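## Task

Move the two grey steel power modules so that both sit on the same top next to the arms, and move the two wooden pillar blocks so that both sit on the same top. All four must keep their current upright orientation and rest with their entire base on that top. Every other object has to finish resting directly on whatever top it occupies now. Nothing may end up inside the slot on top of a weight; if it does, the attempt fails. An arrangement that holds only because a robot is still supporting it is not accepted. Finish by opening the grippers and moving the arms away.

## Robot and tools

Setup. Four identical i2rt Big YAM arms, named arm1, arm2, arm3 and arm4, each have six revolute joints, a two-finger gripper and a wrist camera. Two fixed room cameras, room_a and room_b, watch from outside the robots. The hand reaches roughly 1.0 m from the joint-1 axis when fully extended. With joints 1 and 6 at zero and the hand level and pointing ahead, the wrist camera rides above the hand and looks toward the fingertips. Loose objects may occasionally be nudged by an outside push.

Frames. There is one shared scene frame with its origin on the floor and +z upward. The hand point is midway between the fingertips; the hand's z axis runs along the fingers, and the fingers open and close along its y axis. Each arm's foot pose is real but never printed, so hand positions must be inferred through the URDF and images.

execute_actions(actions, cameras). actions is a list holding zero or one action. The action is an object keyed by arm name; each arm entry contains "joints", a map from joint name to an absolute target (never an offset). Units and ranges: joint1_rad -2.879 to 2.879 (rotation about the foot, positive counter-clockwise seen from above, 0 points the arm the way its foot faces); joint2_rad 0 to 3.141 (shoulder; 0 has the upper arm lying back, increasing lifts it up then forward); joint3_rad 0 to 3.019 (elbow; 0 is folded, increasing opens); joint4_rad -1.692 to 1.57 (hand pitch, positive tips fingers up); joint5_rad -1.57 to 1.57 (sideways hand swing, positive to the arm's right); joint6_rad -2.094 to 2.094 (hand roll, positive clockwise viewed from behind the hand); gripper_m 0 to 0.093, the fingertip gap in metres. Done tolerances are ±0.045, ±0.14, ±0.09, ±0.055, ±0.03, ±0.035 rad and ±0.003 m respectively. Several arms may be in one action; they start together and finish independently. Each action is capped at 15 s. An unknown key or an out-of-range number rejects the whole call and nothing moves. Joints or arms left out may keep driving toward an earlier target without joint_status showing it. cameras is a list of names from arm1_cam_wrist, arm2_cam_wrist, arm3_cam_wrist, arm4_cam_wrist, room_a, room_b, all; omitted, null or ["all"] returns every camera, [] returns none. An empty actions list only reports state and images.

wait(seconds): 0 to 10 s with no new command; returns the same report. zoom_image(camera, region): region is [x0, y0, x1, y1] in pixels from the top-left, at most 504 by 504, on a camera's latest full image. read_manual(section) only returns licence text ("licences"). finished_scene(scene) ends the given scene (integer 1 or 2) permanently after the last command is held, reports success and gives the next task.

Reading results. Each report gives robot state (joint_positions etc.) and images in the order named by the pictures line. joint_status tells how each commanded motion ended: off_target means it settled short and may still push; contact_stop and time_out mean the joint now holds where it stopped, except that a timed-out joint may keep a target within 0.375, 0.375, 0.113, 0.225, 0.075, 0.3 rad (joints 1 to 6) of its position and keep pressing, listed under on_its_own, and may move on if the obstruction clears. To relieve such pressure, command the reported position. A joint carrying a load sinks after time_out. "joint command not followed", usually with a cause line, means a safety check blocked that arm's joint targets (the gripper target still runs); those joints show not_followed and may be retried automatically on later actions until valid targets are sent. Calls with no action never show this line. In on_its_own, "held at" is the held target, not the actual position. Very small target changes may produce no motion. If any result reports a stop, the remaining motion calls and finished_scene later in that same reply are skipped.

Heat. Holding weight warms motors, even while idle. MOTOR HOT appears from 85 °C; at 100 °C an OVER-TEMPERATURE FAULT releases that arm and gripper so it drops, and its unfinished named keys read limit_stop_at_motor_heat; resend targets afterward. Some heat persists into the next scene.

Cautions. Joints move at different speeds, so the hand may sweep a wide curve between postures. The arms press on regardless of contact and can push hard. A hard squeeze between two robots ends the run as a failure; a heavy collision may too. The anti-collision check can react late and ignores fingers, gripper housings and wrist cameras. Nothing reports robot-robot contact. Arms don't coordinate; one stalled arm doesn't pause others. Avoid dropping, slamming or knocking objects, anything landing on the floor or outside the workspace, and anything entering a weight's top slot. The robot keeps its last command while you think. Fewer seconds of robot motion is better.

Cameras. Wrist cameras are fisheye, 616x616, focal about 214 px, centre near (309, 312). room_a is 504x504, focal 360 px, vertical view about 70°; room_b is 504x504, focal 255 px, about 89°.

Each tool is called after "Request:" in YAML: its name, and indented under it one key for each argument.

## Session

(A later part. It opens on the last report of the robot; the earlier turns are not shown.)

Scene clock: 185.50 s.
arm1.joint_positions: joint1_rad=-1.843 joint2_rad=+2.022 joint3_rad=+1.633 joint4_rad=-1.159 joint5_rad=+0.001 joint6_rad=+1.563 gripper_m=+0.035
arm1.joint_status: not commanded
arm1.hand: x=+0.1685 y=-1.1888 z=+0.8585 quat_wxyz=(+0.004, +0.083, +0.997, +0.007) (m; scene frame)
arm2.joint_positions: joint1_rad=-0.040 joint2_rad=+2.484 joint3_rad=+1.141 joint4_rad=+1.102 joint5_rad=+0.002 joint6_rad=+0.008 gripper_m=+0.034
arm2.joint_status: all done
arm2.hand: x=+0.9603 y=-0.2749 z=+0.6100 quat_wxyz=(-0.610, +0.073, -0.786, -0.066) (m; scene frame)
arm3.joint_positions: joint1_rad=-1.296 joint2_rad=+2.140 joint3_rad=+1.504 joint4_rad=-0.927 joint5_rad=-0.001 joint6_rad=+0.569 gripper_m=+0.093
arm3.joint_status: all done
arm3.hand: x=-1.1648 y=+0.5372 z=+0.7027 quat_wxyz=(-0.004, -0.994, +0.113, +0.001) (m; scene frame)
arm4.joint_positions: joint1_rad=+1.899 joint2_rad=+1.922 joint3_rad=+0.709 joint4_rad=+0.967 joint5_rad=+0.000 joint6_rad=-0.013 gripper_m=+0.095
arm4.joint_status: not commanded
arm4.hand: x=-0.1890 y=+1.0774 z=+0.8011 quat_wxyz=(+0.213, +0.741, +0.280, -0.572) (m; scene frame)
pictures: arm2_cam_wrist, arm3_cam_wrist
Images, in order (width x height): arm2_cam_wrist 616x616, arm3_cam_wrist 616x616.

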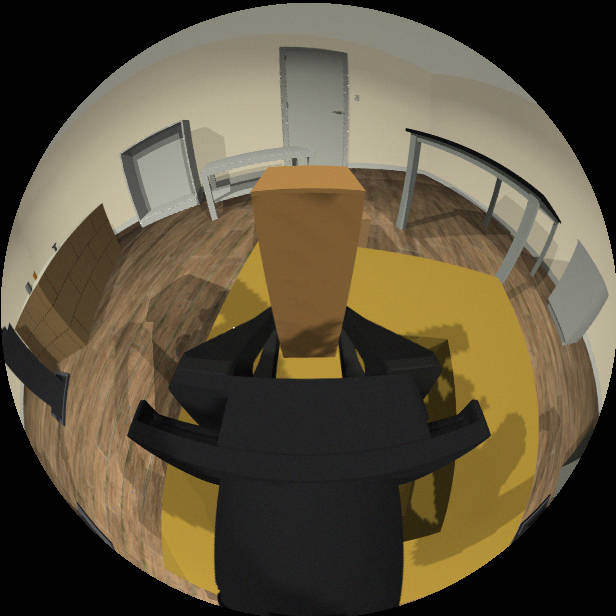

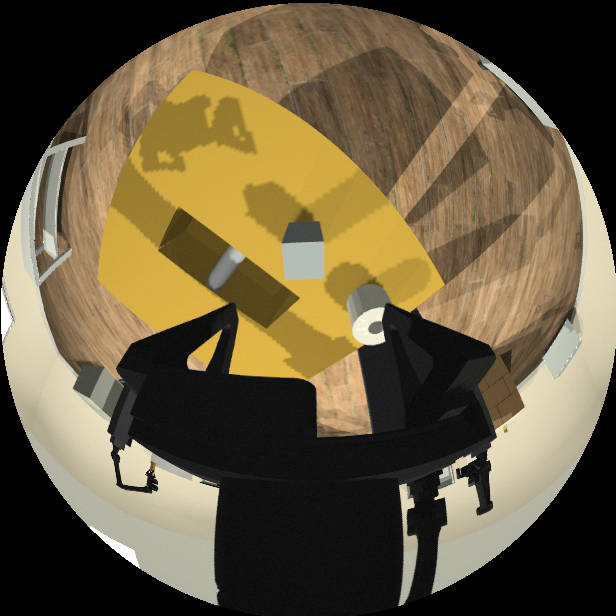

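Request:
execute_actions:
  actions: []

Scene clock: 216.63 s.
arm1.joint_positions: joint1_rad=-1.843 joint2_rad=+2.022 joint3_rad=+1.633 joint4_rad=-1.159 joint5_rad=+0.001 joint6_rad=+1.563 gripper_m=+0.035
arm1.joint_status: not commanded
arm1.hand: x=+0.1685 y=-1.1888 z=+0.8585 quat_wxyz=(+0.004, +0.083, +0.997, +0.007) (m; scene frame)
arm2.joint_positions: joint1_rad=-0.040 joint2_rad=+2.484 joint3_rad=+1.141 joint4_rad=+1.102 joint5_rad=+0.002 joint6_rad=+0.008 gripper_m=+0.034
arm2.joint_status: all done
arm2.hand: x=+0.9603 y=-0.2749 z=+0.6100 quat_wxyz=(-0.610, +0.073, -0.786, -0.066) (m; scene frame)
arm3.joint_positions: joint1_rad=-1.296 joint2_rad=+2.140 joint3_rad=+1.504 joint4_rad=-0.927 joint5_rad=-0.001 joint6_rad=+0.569 gripper_m=+0.093
arm3.joint_status: all done
arm3.hand: x=-1.1648 y=+0.5372 z=+0.7027 quat_wxyz=(-0.004, -0.994, +0.113, +0.001) (m; scene frame)
arm4.joint_positions: joint1_rad=+1.899 joint2_rad=+1.922 joint3_rad=+0.709 joint4_rad=+0.967 joint5_rad=+0.000 joint6_rad=-0.013 gripper_m=+0.095
arm4.joint_status: not commanded
arm4.hand: x=-0.1890 y=+1.0774 z=+0.8011 quat_wxyz=(+0.213, +0.741, +0.280, -0.572) (m; scene frame)
pictures: arm1_cam_wrist, arm2_cam_wrist, arm3_cam_wrist, arm4_cam_wrist, room_a, room_b
Images, in order (width x height): arm1_cam_wrist 616x616, arm2_cam_wrist 616x616, arm3_cam_wrist 616x616, arm4_cam_wrist 616x616, room_a 504x504, room_b 504x504.

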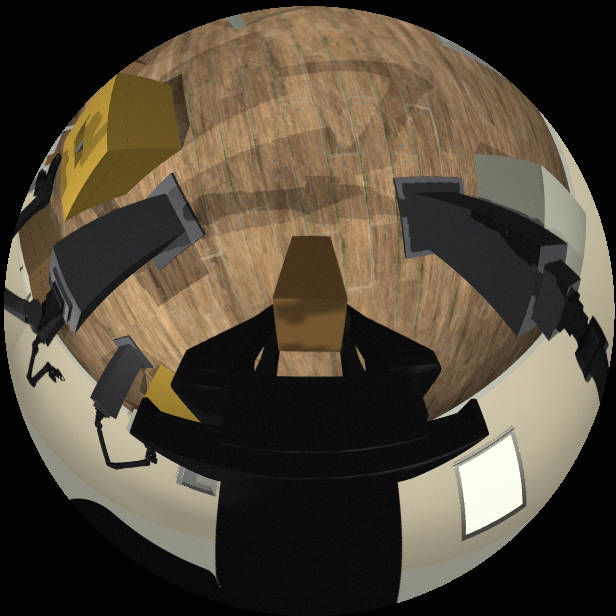

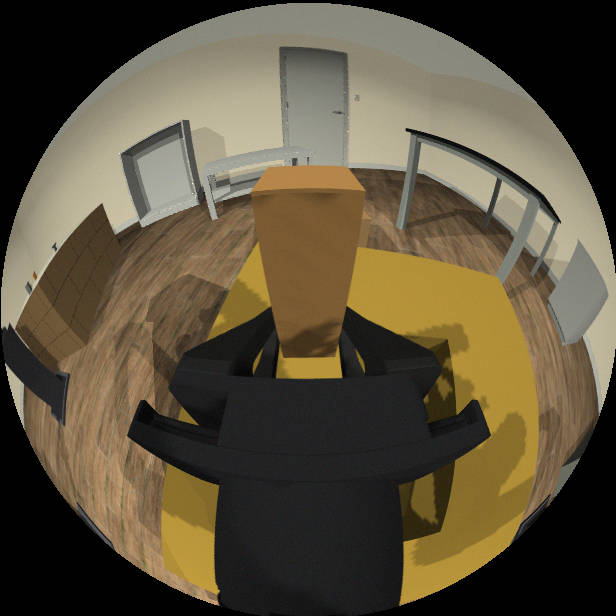

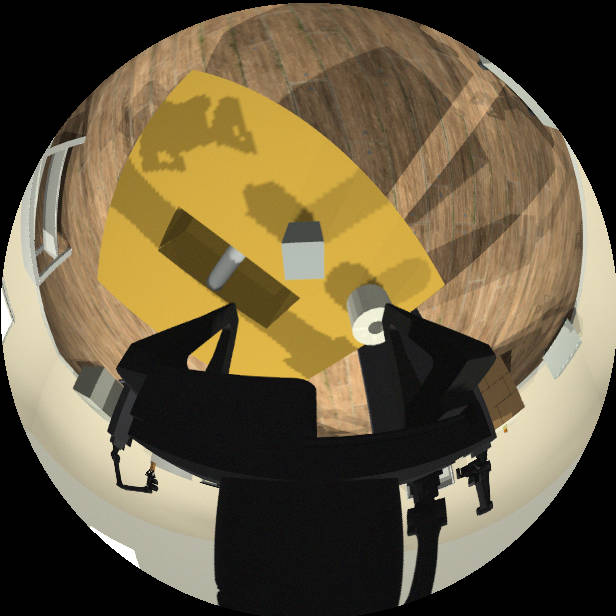

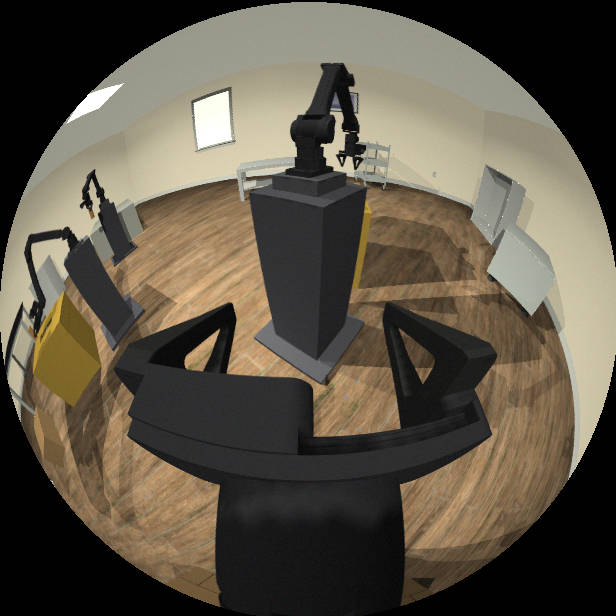

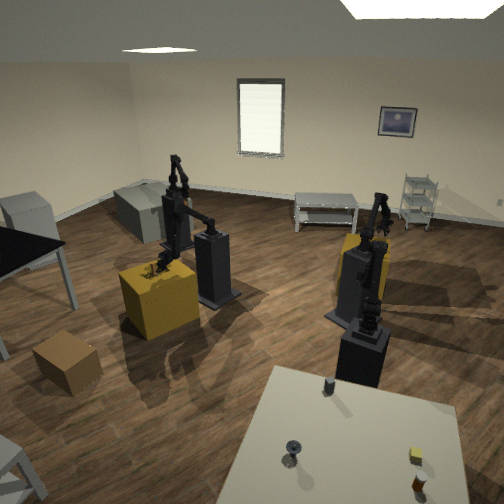

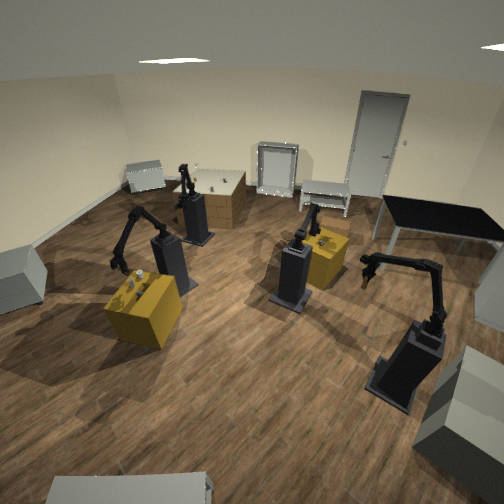

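Request:
execute_actions:
  actions:
    - {"arm2":{"joints":{"joint2_rad":2.52,"joint4_rad":1.15}},"arm3":{"joints":{"joint2_rad":2.246,"joint3_rad":1.495,"joint4_rad":-0.80,"gripper_m":0.07}}}
  cameras: ["arm2_cam_wrist","arm3_cam_wrist"]

Scene clock: 229.40 s.
arm1.joint_positions: joint1_rad=-1.843 joint2_rad=+2.022 joint3_rad=+1.633 joint4_rad=-1.159 joint5_rad=+0.001 joint6_rad=+1.563 gripper_m=+0.035
arm1.joint_status: not commanded
arm1.hand: x=+0.1685 y=-1.1888 z=+0.8585 quat_wxyz=(+0.004, +0.083, +0.997, +0.007) (m; scene frame)
arm2.joint_positions: joint1_rad=-0.040 joint2_rad=+2.508 joint3_rad=+1.141 joint4_rad=+1.130 joint5_rad=+0.002 joint6_rad=+0.008 gripper_m=+0.034
arm2.joint_status: all done
arm2.hand: x=+0.9556 y=-0.2758 z=+0.6005 quat_wxyz=(-0.611, +0.073, -0.785, -0.066) (m; scene frame)
arm3.joint_positions: joint1_rad=-1.296 joint2_rad=+2.257 joint3_rad=+1.490 joint4_rad=-0.817 joint5_rad=-0.001 joint6_rad=+0.568 gripper_m=+0.070
arm3.joint_status: all done
arm3.hand: x=-1.1585 y=+0.5391 z=+0.6320 quat_wxyz=(+0.001, -0.994, +0.113, -0.009) (m; scene frame)
arm4.joint_positions: joint1_rad=+1.899 joint2_rad=+1.922 joint3_rad=+0.709 joint4_rad=+0.967 joint5_rad=+0.000 joint6_rad=-0.013 gripper_m=+0.095
arm4.joint_status: not commanded
arm4.hand: x=-0.1890 y=+1.0774 z=+0.8011 quat_wxyz=(+0.213, +0.741, +0.280, -0.572) (m; scene frame)
pictures: arm2_cam_wrist, arm3_cam_wrist
Images, in order (width x height): arm2_cam_wrist 616x616, arm3_cam_wrist 616x616.

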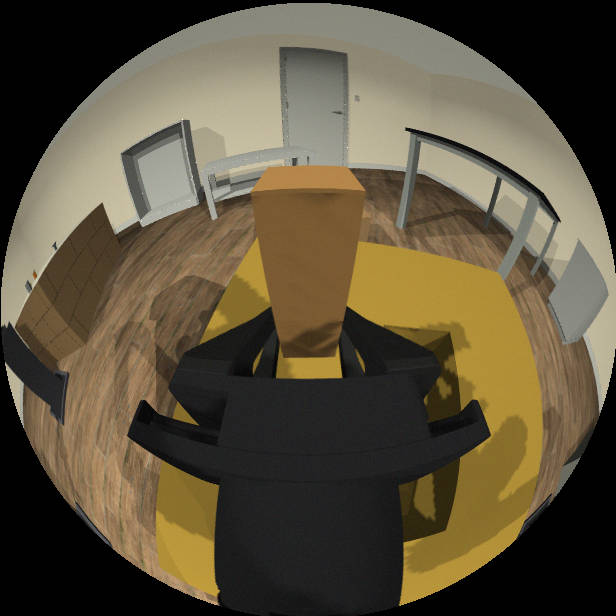

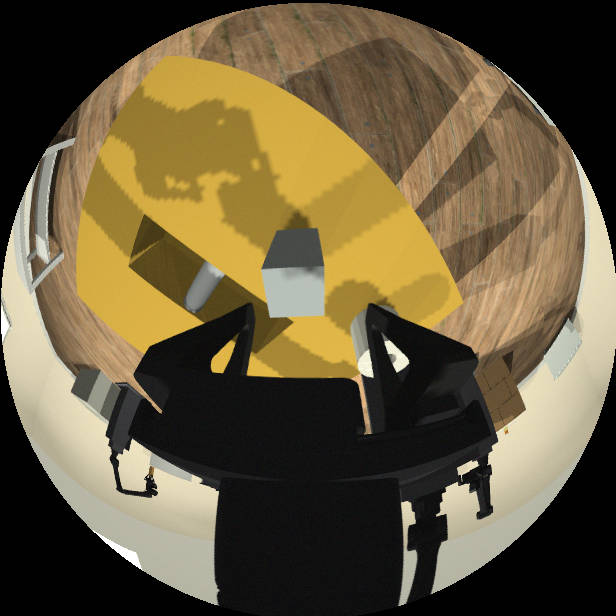

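Request:
execute_actions:
  actions:
    - {"arm2":{"joints":{"joint2_rad":2.55,"joint4_rad":1.17}},"arm3":{"joints":{"joint1_rad":-1.272,"joint3_rad":1.52,"gripper_m":0.062}}}
  cameras: ["arm2_cam_wrist","arm3_cam_wrist"]

Scene clock: 242.87 s.
arm1.joint_positions: joint1_rad=-1.843 joint2_rad=+2.022 joint3_rad=+1.633 joint4_rad=-1.159 joint5_rad=+0.001 joint6_rad=+1.563 gripper_m=+0.035
arm1.joint_status: not commanded
arm1.hand: x=+0.1685 y=-1.1888 z=+0.8585 quat_wxyz=(+0.004, +0.083, +0.997, +0.007) (m; scene frame)
arm2.joint_positions: joint1_rad=-0.040 joint2_rad=+2.540 joint3_rad=+1.141 joint4_rad=+1.150 joint5_rad=+0.002 joint6_rad=+0.008 gripper_m=+0.034
arm2.joint_status: all done
arm2.hand: x=+0.9481 y=-0.2772 z=+0.5844 quat_wxyz=(-0.607, +0.073, -0.789, -0.065) (m; scene frame)
arm3.joint_positions: joint1_rad=-1.286 joint2_rad=+2.257 joint3_rad=+1.490 joint4_rad=-0.817 joint5_rad=-0.001 joint6_rad=+0.568 gripper_m=+0.062
arm3.joint_status: all done
arm3.hand: x=-1.1565 y=+0.5336 z=+0.6321 quat_wxyz=(+0.001, -0.994, +0.108, -0.009) (m; scene frame)
arm4.joint_positions: joint1_rad=+1.899 joint2_rad=+1.922 joint3_rad=+0.709 joint4_rad=+0.967 joint5_rad=+0.000 joint6_rad=-0.013 gripper_m=+0.095
arm4.joint_status: not commanded
arm4.hand: x=-0.1890 y=+1.0774 z=+0.8011 quat_wxyz=(+0.213, +0.741, +0.280, -0.572) (m; scene frame)
pictures: arm2_cam_wrist, arm3_cam_wrist
Images, in order (width x height): arm2_cam_wrist 616x616, arm3_cam_wrist 616x616.

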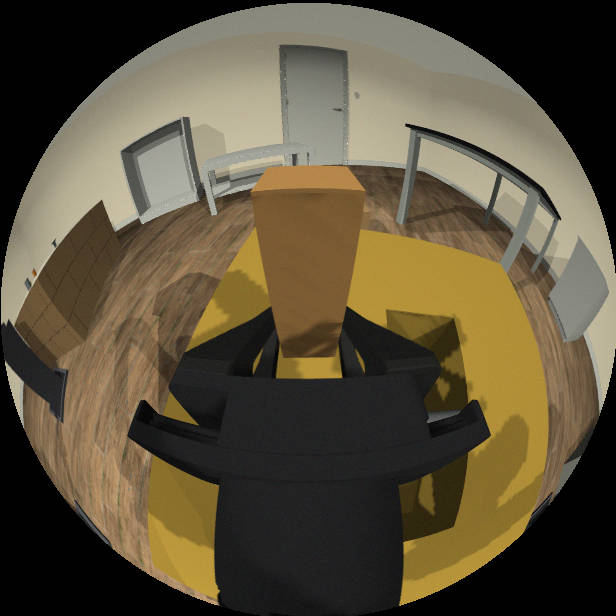

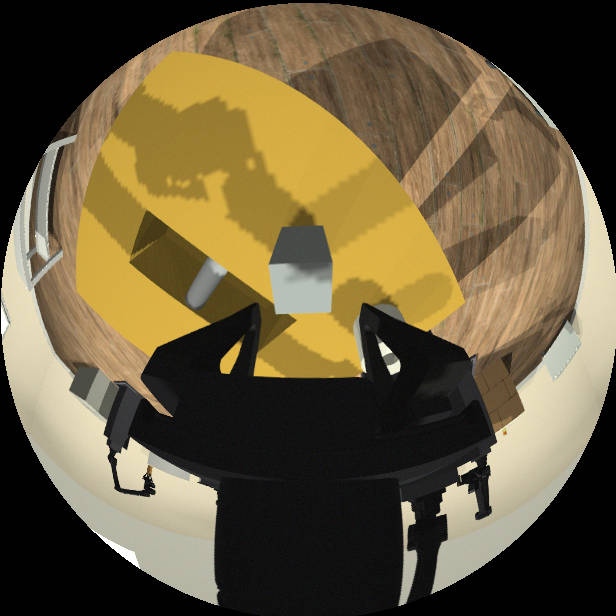

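Request:
execute_actions:
  actions:
    - {"arm2":{"joints":{"joint2_rad":2.585,"joint4_rad":1.225}},"arm3":{"joints":{"joint2_rad":2.315,"joint3_rad":1.535,"joint4_rad":-0.745}}}
  cameras: ["arm2_cam_wrist","arm3_cam_wrist"]

Scene clock: 255.37 s.
arm1.joint_positions: joint1_rad=-1.843 joint2_rad=+2.022 joint3_rad=+1.633 joint4_rad=-1.159 joint5_rad=+0.001 joint6_rad=+1.563 gripper_m=+0.035
arm1.joint_status: not commanded
arm1.hand: x=+0.1685 y=-1.1888 z=+0.8585 quat_wxyz=(+0.004, +0.083, +0.997, +0.007) (m; scene frame)
arm2.joint_positions: joint1_rad=-0.040 joint2_rad=+2.575 joint3_rad=+1.141 joint4_rad=+1.205 joint5_rad=+0.002 joint6_rad=+0.008 gripper_m=+0.034
arm2.joint_status: all done
arm2.hand: x=+0.9415 y=-0.2785 z=+0.5748 quat_wxyz=(-0.615, +0.073, -0.783, -0.066) (m; scene frame)
arm3.joint_positions: joint1_rad=-1.286 joint2_rad=+2.314 joint3_rad=+1.500 joint4_rad=-0.762 joint5_rad=-0.001 joint6_rad=+0.568 gripper_m=+0.062
arm3.joint_status: all done
arm3.hand: x=-1.1591 y=+0.5325 z=+0.6022 quat_wxyz=(-0.001, -0.994, +0.108, -0.005) (m; scene frame)
arm4.joint_positions: joint1_rad=+1.899 joint2_rad=+1.922 joint3_rad=+0.709 joint4_rad=+0.967 joint5_rad=+0.000 joint6_rad=-0.013 gripper_m=+0.095
arm4.joint_status: not commanded
arm4.hand: x=-0.1890 y=+1.0774 z=+0.8011 quat_wxyz=(+0.213, +0.741, +0.280, -0.572) (m; scene frame)
pictures: arm2_cam_wrist, arm3_cam_wrist
Images, in order (width x height): arm2_cam_wrist 616x616, arm3_cam_wrist 616x616.

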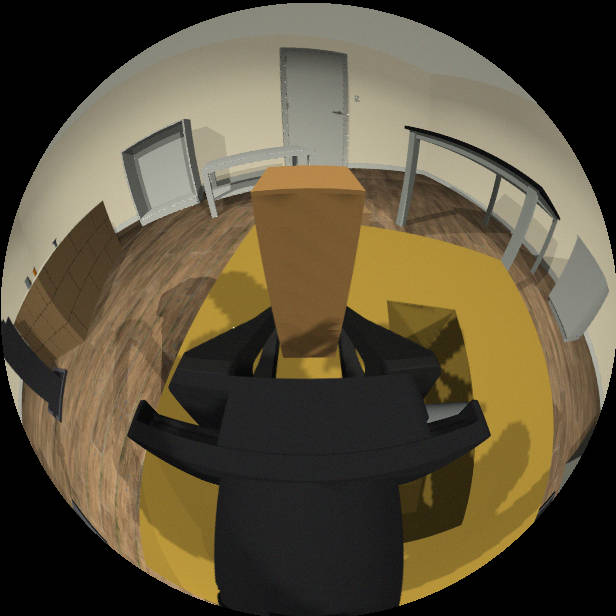

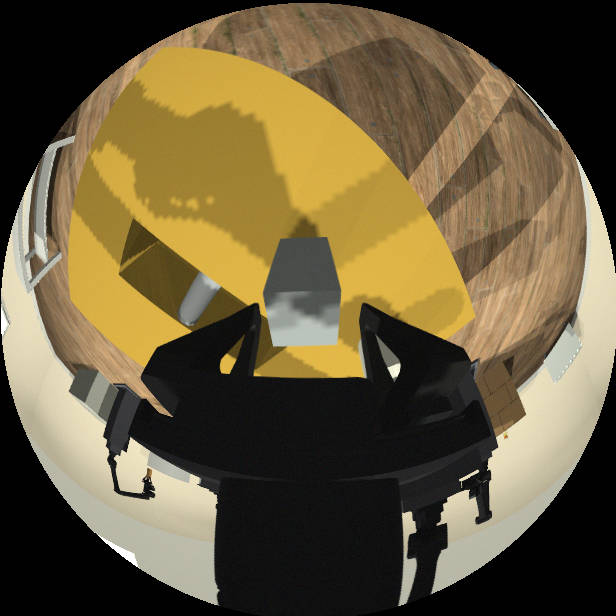

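Request:
execute_actions:
  actions:
    - {"arm2":{"joints":{"joint2_rad":2.62,"joint3_rad":1.18,"joint4_rad":1.225}},"arm3":{"joints":{"joint2_rad":2.345,"joint4_rad":-0.715}}}
  cameras: ["arm2_cam_wrist","arm3_cam_wrist"]

Scene clock: 264.83 s.
arm1.joint_positions: joint1_rad=-1.843 joint2_rad=+2.022 joint3_rad=+1.633 joint4_rad=-1.159 joint5_rad=+0.001 joint6_rad=+1.563 gripper_m=+0.035
arm1.joint_status: not commanded
arm1.hand: x=+0.1685 y=-1.1888 z=+0.8585 quat_wxyz=(+0.004, +0.083, +0.997, +0.007) (m; scene frame)
arm2.joint_positions: joint1_rad=-0.040 joint2_rad=+2.609 joint3_rad=+1.163 joint4_rad=+1.206 joint5_rad=+0.002 joint6_rad=+0.008 gripper_m=+0.034
arm2.joint_status: all done
arm2.hand: x=+0.9409 y=-0.2785 z=+0.5595 quat_wxyz=(-0.610, +0.073, -0.786, -0.066) (m; scene frame)
arm3.joint_positions: joint1_rad=-1.286 joint2_rad=+2.337 joint3_rad=+1.500 joint4_rad=-0.733 joint5_rad=-0.001 joint6_rad=+0.568 gripper_m=+0.062
arm3.joint_status: all done
arm3.hand: x=-1.1593 y=+0.5324 z=+0.5894 quat_wxyz=(-0.002, -0.994, +0.108, -0.003) (m; scene frame)
arm4.joint_positions: joint1_rad=+1.899 joint2_rad=+1.922 joint3_rad=+0.709 joint4_rad=+0.967 joint5_rad=+0.000 joint6_rad=-0.013 gripper_m=+0.095
arm4.joint_status: not commanded
arm4.hand: x=-0.1890 y=+1.0774 z=+0.8011 quat_wxyz=(+0.213, +0.741, +0.280, -0.572) (m; scene frame)
pictures: arm2_cam_wrist, arm3_cam_wrist
Images, in order (width x height): arm2_cam_wrist 616x616, arm3_cam_wrist 616x616.

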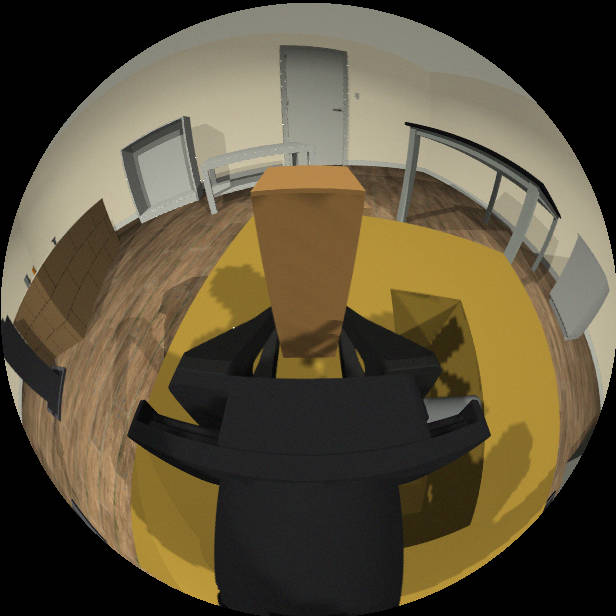

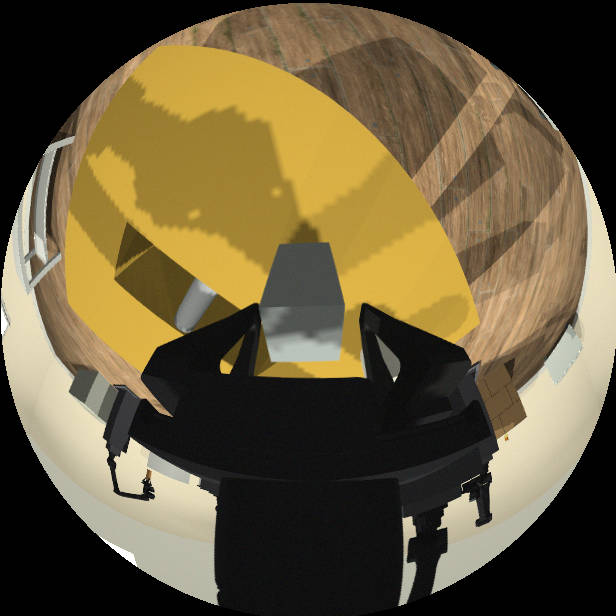

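Request:
execute_actions:
  actions:
    - {"arm2":{"joints":{"joint2_rad":2.655,"joint3_rad":1.195,"joint4_rad":1.25}},"arm3":{"joints":{"gripper_m":0.02}}}
  cameras: ["arm2_cam_wrist","arm3_cam_wrist"]

Scene clock: 272.93 s.
arm1.joint_positions: joint1_rad=-1.843 joint2_rad=+2.022 joint3_rad=+1.633 joint4_rad=-1.159 joint5_rad=+0.001 joint6_rad=+1.563 gripper_m=+0.035
arm1.joint_status: not commanded
arm1.hand: x=+0.1685 y=-1.1888 z=+0.8585 quat_wxyz=(+0.004, +0.083, +0.997, +0.007) (m; scene frame)
arm2.joint_positions: joint1_rad=-0.040 joint2_rad=+2.644 joint3_rad=+1.179 joint4_rad=+1.230 joint5_rad=+0.002 joint6_rad=+0.008 gripper_m=+0.034
arm2.joint_status: all done
arm2.hand: x=+0.9385 y=-0.2789 z=+0.5473 quat_wxyz=(-0.613, +0.073, -0.784, -0.066) (m; scene frame)
arm3.joint_positions: joint1_rad=-1.286 joint2_rad=+2.337 joint3_rad=+1.500 joint4_rad=-0.731 joint5_rad=-0.001 joint6_rad=+0.568 gripper_m=+0.039
arm3.joint_status: gripper_m off_target (ended at +0.040, target +0.020)
arm3.hand: x=-1.1598 y=+0.5320 z=+0.5894 quat_wxyz=(-0.003, -0.994, +0.108, -0.002) (m; scene frame)
arm4.joint_positions: joint1_rad=+1.899 joint2_rad=+1.922 joint3_rad=+0.709 joint4_rad=+0.967 joint5_rad=+0.000 joint6_rad=-0.013 gripper_m=+0.095
arm4.joint_status: not commanded
arm4.hand: x=-0.1890 y=+1.0774 z=+0.8011 quat_wxyz=(+0.213, +0.741, +0.280, -0.572) (m; scene frame)
pictures: arm2_cam_wrist, arm3_cam_wrist
Images, in order (width x height): arm2_cam_wrist 616x616, arm3_cam_wrist 616x616.

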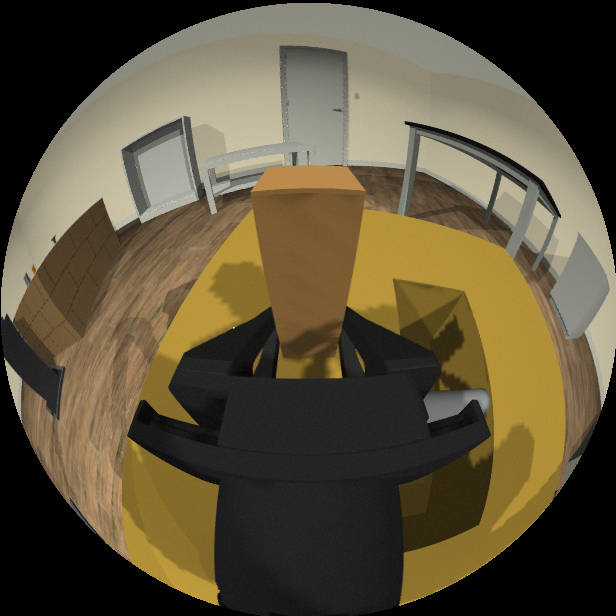

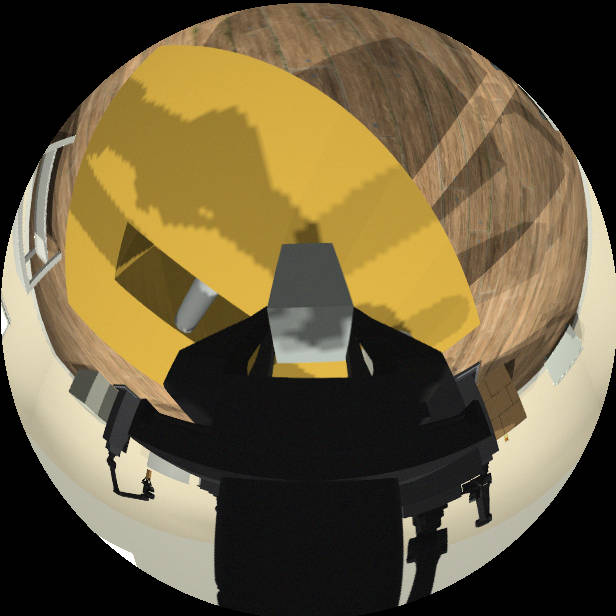

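Request:
execute_actions:
  actions:
    - {"arm2":{"joints":{"joint2_rad":2.69,"joint3_rad":1.21,"joint4_rad":1.27}},"arm3":{"joints":{"joint2_rad":1.9,"joint4_rad":-1.17}}}
  cameras: ["arm2_cam_wrist","arm3_cam_wrist"]

Scene clock: 300.00 s.
arm1.joint_positions: joint1_rad=-1.843 joint2_rad=+2.022 joint3_rad=+1.633 joint4_rad=-1.159 joint5_rad=+0.001 joint6_rad=+1.563 gripper_m=+0.035
arm1.joint_status: not commanded
arm1.hand: x=+0.1685 y=-1.1888 z=+0.8585 quat_wxyz=(+0.004, +0.083, +0.997, +0.007) (m; scene frame)
arm2.joint_positions: joint1_rad=-0.040 joint2_rad=+2.665 joint3_rad=+1.195 joint4_rad=+1.258 joint5_rad=+0.002 joint6_rad=+0.008 gripper_m=+0.034
arm2.joint_status: all done
arm2.hand: x=+0.9405 y=-0.2784 z=+0.5453 quat_wxyz=(-0.622, +0.073, -0.777, -0.067) (m; scene frame)
arm3.joint_positions: joint1_rad=-1.286 joint2_rad=+1.916 joint3_rad=+1.511 joint4_rad=-1.154 joint5_rad=-0.001 joint6_rad=+0.568 gripper_m=+0.039
arm3.joint_status: all done
arm3.hand: x=-1.1405 y=+0.5405 z=+0.8303 quat_wxyz=(-0.005, -0.994, +0.108, +0.002) (m; scene frame)
arm4.joint_positions: joint1_rad=+1.899 joint2_rad=+1.922 joint3_rad=+0.709 joint4_rad=+0.967 joint5_rad=+0.000 joint6_rad=-0.013 gripper_m=+0.095
arm4.joint_status: not commanded
arm4.hand: x=-0.1890 y=+1.0774 z=+0.8011 quat_wxyz=(+0.213, +0.741, +0.280, -0.572) (m; scene frame)
pictures: arm2_cam_wrist, arm3_cam_wrist
Images, in order (width x height): arm2_cam_wrist 616x616, arm3_cam_wrist 616x616.

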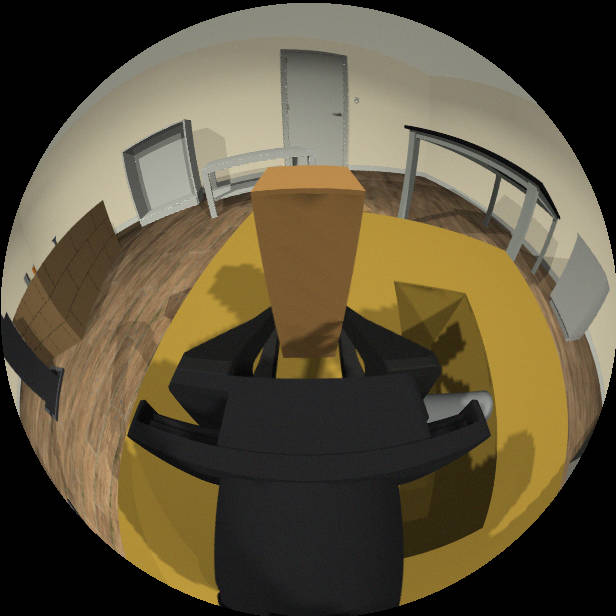

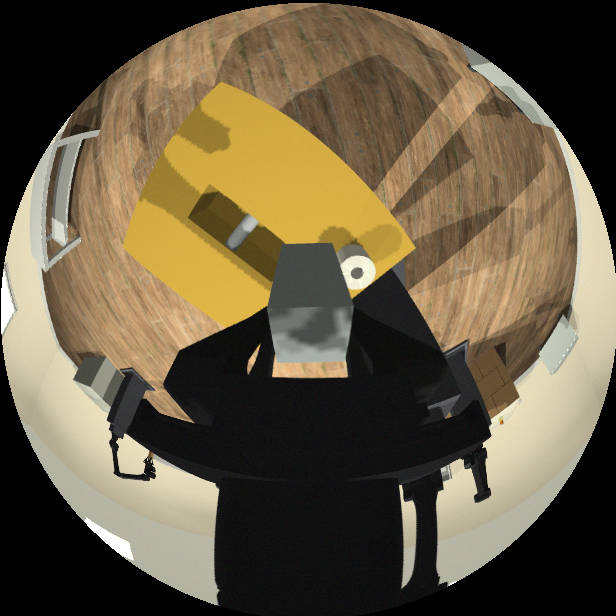

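Request:
execute_actions:
  actions:
    - {"arm2":{"joints":{"joint2_rad":2.665,"gripper_m":0.065}},"arm3":{"joints":{"joint1_rad":2.197,"joint2_rad":1.61,"joint3_rad":1.152,"joint4_rad":-1.09,"joint6_rad":1.57}}}
  cameras: ["arm2_cam_wrist","arm4_cam_wrist"]

Request:
execute_actions:
  actions:
    - {"arm2":{"joints":{"joint2_rad":1.9,"joint3_rad":0.85}}}
  cameras: ["arm2_cam_wrist","arm4_cam_wrist","arm3_cam_wrist"]

Scene clock: 322.53 s.
arm1.joint_positions: joint1_rad=-1.843 joint2_rad=+2.022 joint3_rad=+1.633 joint4_rad=-1.159 joint5_rad=+0.001 joint6_rad=+1.563 gripper_m=+0.035
arm1.joint_status: not commanded
arm1.hand: x=+0.1685 y=-1.1888 z=+0.8585 quat_wxyz=(+0.004, +0.083, +0.997, +0.007) (m; scene frame)
arm2.joint_positions: joint1_rad=-0.040 joint2_rad=+2.665 joint3_rad=+1.195 joint4_rad=+1.258 joint5_rad=+0.002 joint6_rad=+0.008 gripper_m=+0.065
arm2.joint_status: all done
arm2.hand: x=+0.9405 y=-0.2784 z=+0.5453 quat_wxyz=(-0.622, +0.073, -0.777, -0.067) (m; scene frame)
arm3.joint_positions: joint1_rad=+2.198 joint2_rad=+1.622 joint3_rad=+1.152 joint4_rad=-1.097 joint5_rad=-0.002 joint6_rad=+1.562 gripper_m=+0.039
arm3.joint_status: all done
arm3.hand: x=-0.2614 y=+1.0247 z=+0.8515 quat_wxyz=(-0.003, -0.420, -0.908, -0.001) (m; scene frame)
arm4.joint_positions: joint1_rad=+1.899 joint2_rad=+1.922 joint3_rad=+0.709 joint4_rad=+0.967 joint5_rad=+0.000 joint6_rad=-0.013 gripper_m=+0.095
arm4.joint_status: not commanded
arm4.hand: x=-0.1890 y=+1.0774 z=+0.8011 quat_wxyz=(+0.213, +0.741, +0.280, -0.572) (m; scene frame)
pictures: arm2_cam_wrist, arm4_cam_wrist
Images, in order (width x height): arm2_cam_wrist 616x616, arm4_cam_wrist 616x616.

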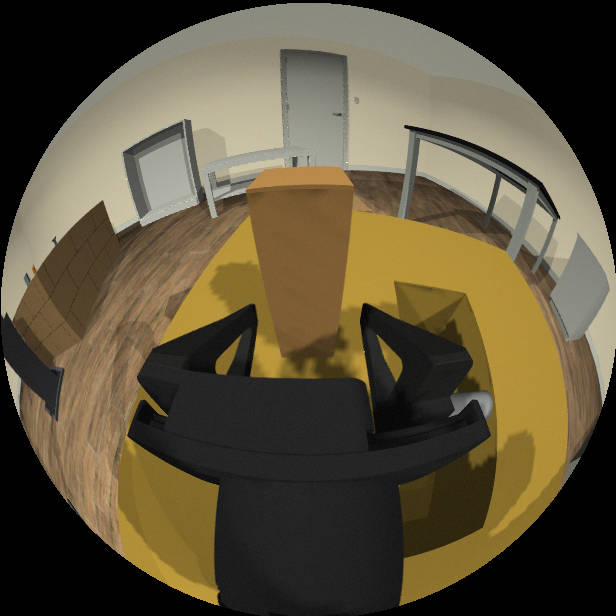

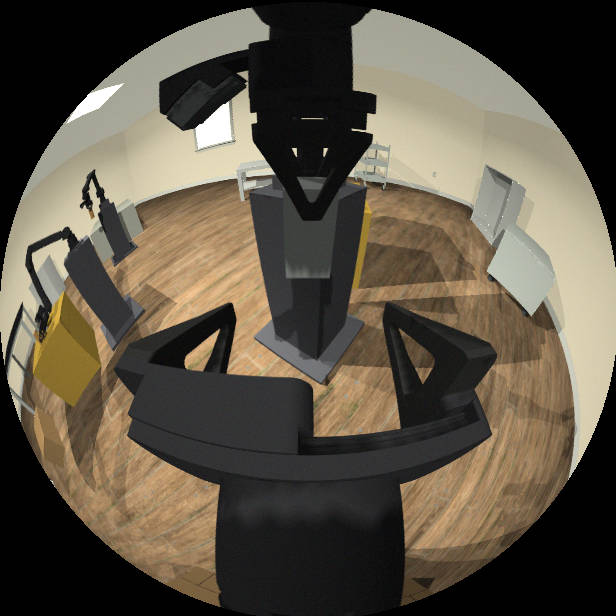

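Scene clock: 324.00 s.
arm1.joint_positions: joint1_rad=-1.843 joint2_rad=+2.022 joint3_rad=+1.633 joint4_rad=-1.159 joint5_rad=+0.001 joint6_rad=+1.563 gripper_m=+0.035
arm1.joint_status: not commanded
arm1.hand: x=+0.1685 y=-1.1888 z=+0.8585 quat_wxyz=(+0.004, +0.083, +0.997, +0.007) (m; scene frame)
arm2.joint_positions: joint1_rad=-0.040 joint2_rad=+1.882 joint3_rad=+0.852 joint4_rad=+1.265 joint5_rad=+0.002 joint6_rad=+0.008 gripper_m=+0.065
arm2.joint_status: all done
arm2.hand: x=+0.9147 y=-0.2863 z=+0.9331 quat_wxyz=(-0.778, +0.057, -0.620, -0.083) (m; scene frame)
arm3.joint_positions: joint1_rad=+2.198 joint2_rad=+1.622 joint3_rad=+1.152 joint4_rad=-1.097 joint5_rad=-0.002 joint6_rad=+1.562 gripper_m=+0.039
arm3.joint_status: not commanded
arm3.hand: x=-0.2614 y=+1.0247 z=+0.8515 quat_wxyz=(-0.003, -0.420, -0.908, -0.001) (m; scene frame)
arm4.joint_positions: joint1_rad=+1.899 joint2_rad=+1.922 joint3_rad=+0.709 joint4_rad=+0.967 joint5_rad=+0.000 joint6_rad=-0.013 gripper_m=+0.095
arm4.joint_status: not commanded
arm4.hand: x=-0.1890 y=+1.0774 z=+0.8011 quat_wxyz=(+0.213, +0.741, +0.280, -0.572) (m; scene frame)
pictures: arm2_cam_wrist, arm3_cam_wrist, arm4_cam_wrist
Images, in order (width x height): arm2_cam_wrist 616x616, arm3_cam_wrist 616x616, arm4_cam_wrist 616x616.

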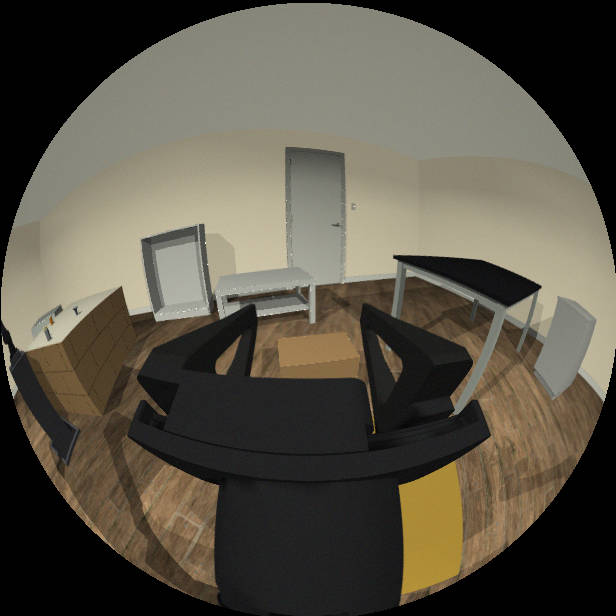

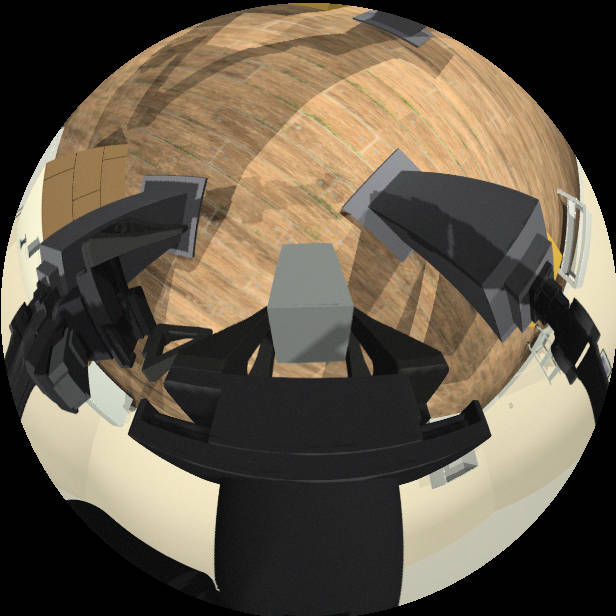

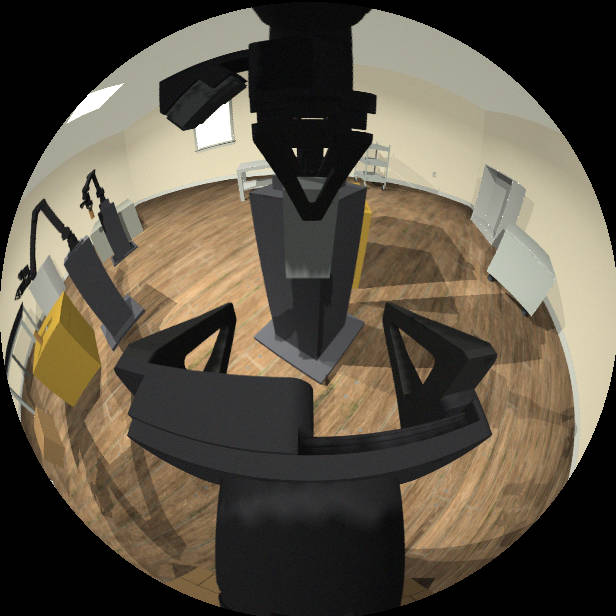

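Request:
execute_actions:
  actions:
    - {"arm2":{"joints":{"joint1_rad":-1.975,"joint2_rad":2.0,"joint3_rad":1.035,"joint4_rad":0.725,"gripper_m":0.093}},"arm4":{"joints":{"joint2_rad":1.977,"joint3_rad":0.86,"joint4_rad":0.885}}}
  cameras: ["arm2_cam_wrist","arm4_cam_wrist","arm3_cam_wrist"]

Scene clock: 353.20 s.
arm1.joint_positions: joint1_rad=-1.843 joint2_rad=+2.022 joint3_rad=+1.633 joint4_rad=-1.159 joint5_rad=+0.001 joint6_rad=+1.563 gripper_m=+0.035
arm1.joint_status: not commanded
arm1.hand: x=+0.1685 y=-1.1888 z=+0.8585 quat_wxyz=(+0.004, +0.083, +0.997, +0.007) (m; scene frame)
arm2.joint_positions: joint1_rad=-1.983 joint2_rad=+1.998 joint3_rad=+1.024 joint4_rad=+0.733 joint5_rad=+0.001 joint6_rad=+0.008 gripper_m=+0.093
arm2.joint_status: all done
arm2.hand: x=+0.1682 y=-1.0962 z=+0.8091 quat_wxyz=(-0.395, -0.603, -0.507, +0.473) (m; scene frame)
arm3.joint_positions: joint1_rad=+2.198 joint2_rad=+1.622 joint3_rad=+1.152 joint4_rad=-1.097 joint5_rad=-0.002 joint6_rad=+1.562 gripper_m=+0.039
arm3.joint_status: not commanded
arm3.hand: x=-0.2614 y=+1.0247 z=+0.8515 quat_wxyz=(-0.003, -0.420, -0.908, -0.001) (m; scene frame)
arm4.joint_positions: joint1_rad=+1.899 joint2_rad=+1.975 joint3_rad=+0.838 joint4_rad=+0.895 joint5_rad=+0.000 joint6_rad=-0.013 gripper_m=+0.095
arm4.joint_status: all done
arm4.hand: x=-0.2224 y=+1.0485 z=+0.8015 quat_wxyz=(+0.213, +0.740, +0.280, -0.573) (m; scene frame)
pictures: arm2_cam_wrist, arm3_cam_wrist, arm4_cam_wrist
Images, in order (width x height): arm2_cam_wrist 616x616, arm3_cam_wrist 616x616, arm4_cam_wrist 616x616.

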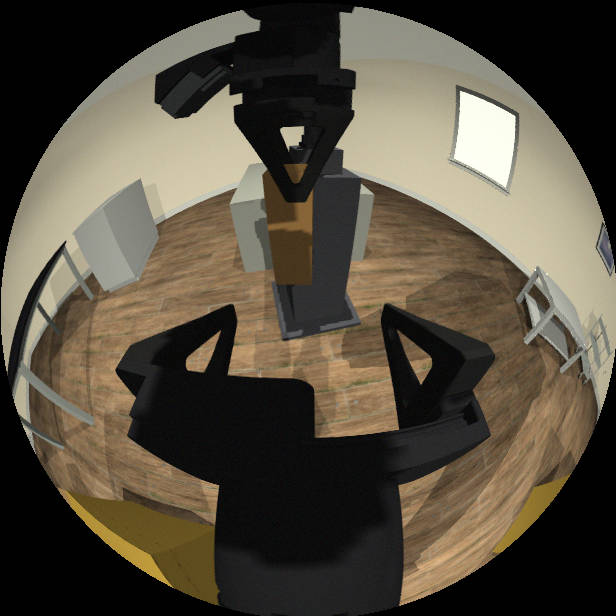

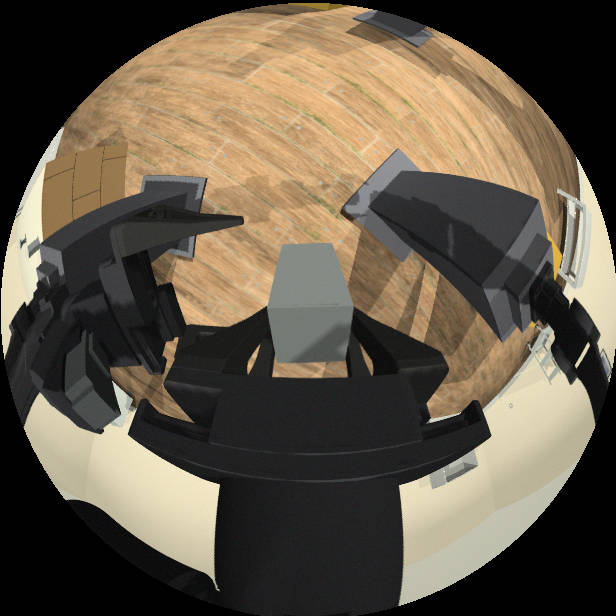

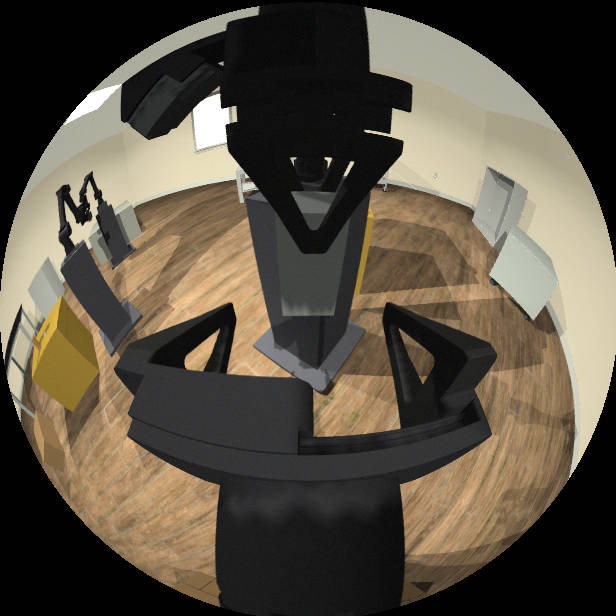

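Request:
execute_actions:
  actions:
    - {"arm2":{"joints":{"joint1_rad":-1.95,"joint2_rad":2.13,"joint3_rad":1.29,"joint4_rad":0.61}},"arm4":{"joints":{"joint2_rad":2.046,"joint3_rad":0.932,"joint4_rad":0.87}}}
  cameras: ["arm2_cam_wrist","arm4_cam_wrist","arm3_cam_wrist"]

Scene clock: 373.20 s.
arm1.joint_positions: joint1_rad=-1.843 joint2_rad=+2.022 joint3_rad=+1.633 joint4_rad=-1.159 joint5_rad=+0.001 joint6_rad=+1.563 gripper_m=+0.035
arm1.joint_status: not commanded
arm1.hand: x=+0.1685 y=-1.1888 z=+0.8585 quat_wxyz=(+0.004, +0.083, +0.997, +0.007) (m; scene frame)
arm2.joint_positions: joint1_rad=-1.959 joint2_rad=+2.129 joint3_rad=+1.263 joint4_rad=+0.615 joint5_rad=+0.001 joint6_rad=+0.008 gripper_m=+0.093
arm2.joint_status: all done
arm2.hand: x=+0.1746 y=-1.1696 z=+0.7995 quat_wxyz=(-0.398, -0.599, -0.516, +0.465) (m; scene frame)
arm3.joint_positions: joint1_rad=+2.198 joint2_rad=+1.622 joint3_rad=+1.152 joint4_rad=-1.097 joint5_rad=-0.002 joint6_rad=+1.562 gripper_m=+0.039
arm3.joint_status: not commanded
arm3.hand: x=-0.2614 y=+1.0247 z=+0.8515 quat_wxyz=(-0.003, -0.420, -0.908, -0.001) (m; scene frame)
arm4.joint_positions: joint1_rad=+1.899 joint2_rad=+2.042 joint3_rad=+0.907 joint4_rad=+0.879 joint5_rad=+0.000 joint6_rad=-0.013 gripper_m=+0.095
arm4.joint_status: all done
arm4.hand: x=-0.2379 y=+1.0348 z=+0.7837 quat_wxyz=(+0.211, +0.744, +0.281, -0.568) (m; scene frame)
pictures: arm2_cam_wrist, arm3_cam_wrist, arm4_cam_wrist
Images, in order (width x height): arm2_cam_wrist 616x616, arm3_cam_wrist 616x616, arm4_cam_wrist 616x616.

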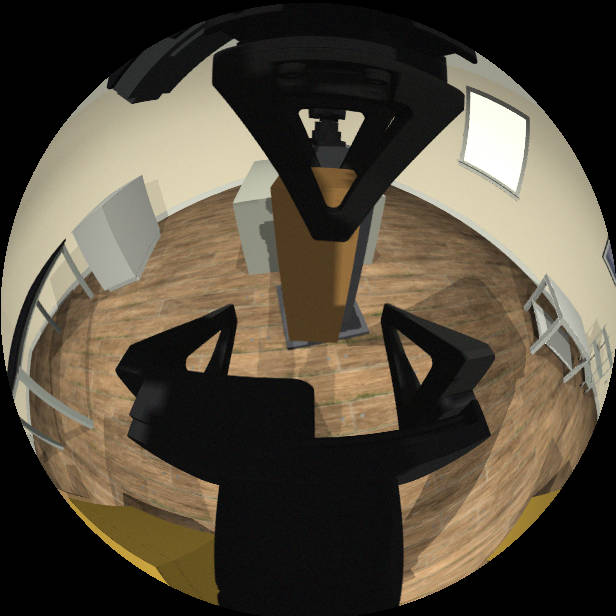

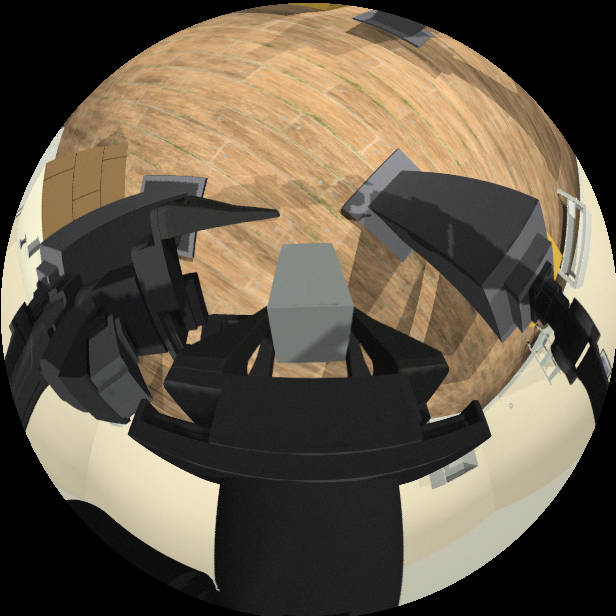

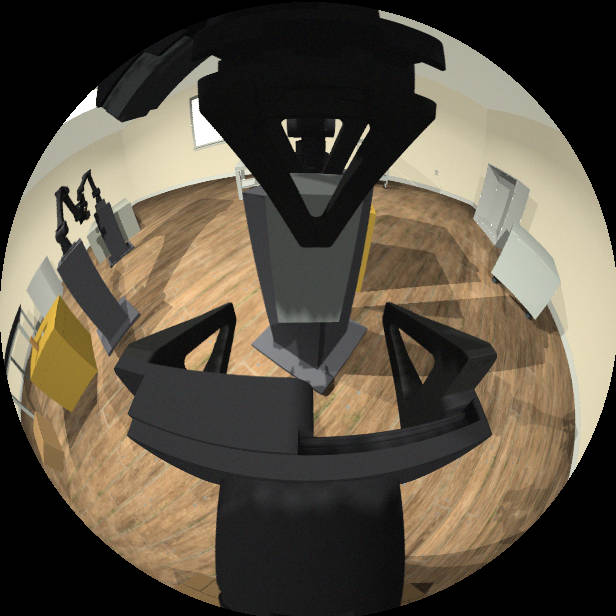

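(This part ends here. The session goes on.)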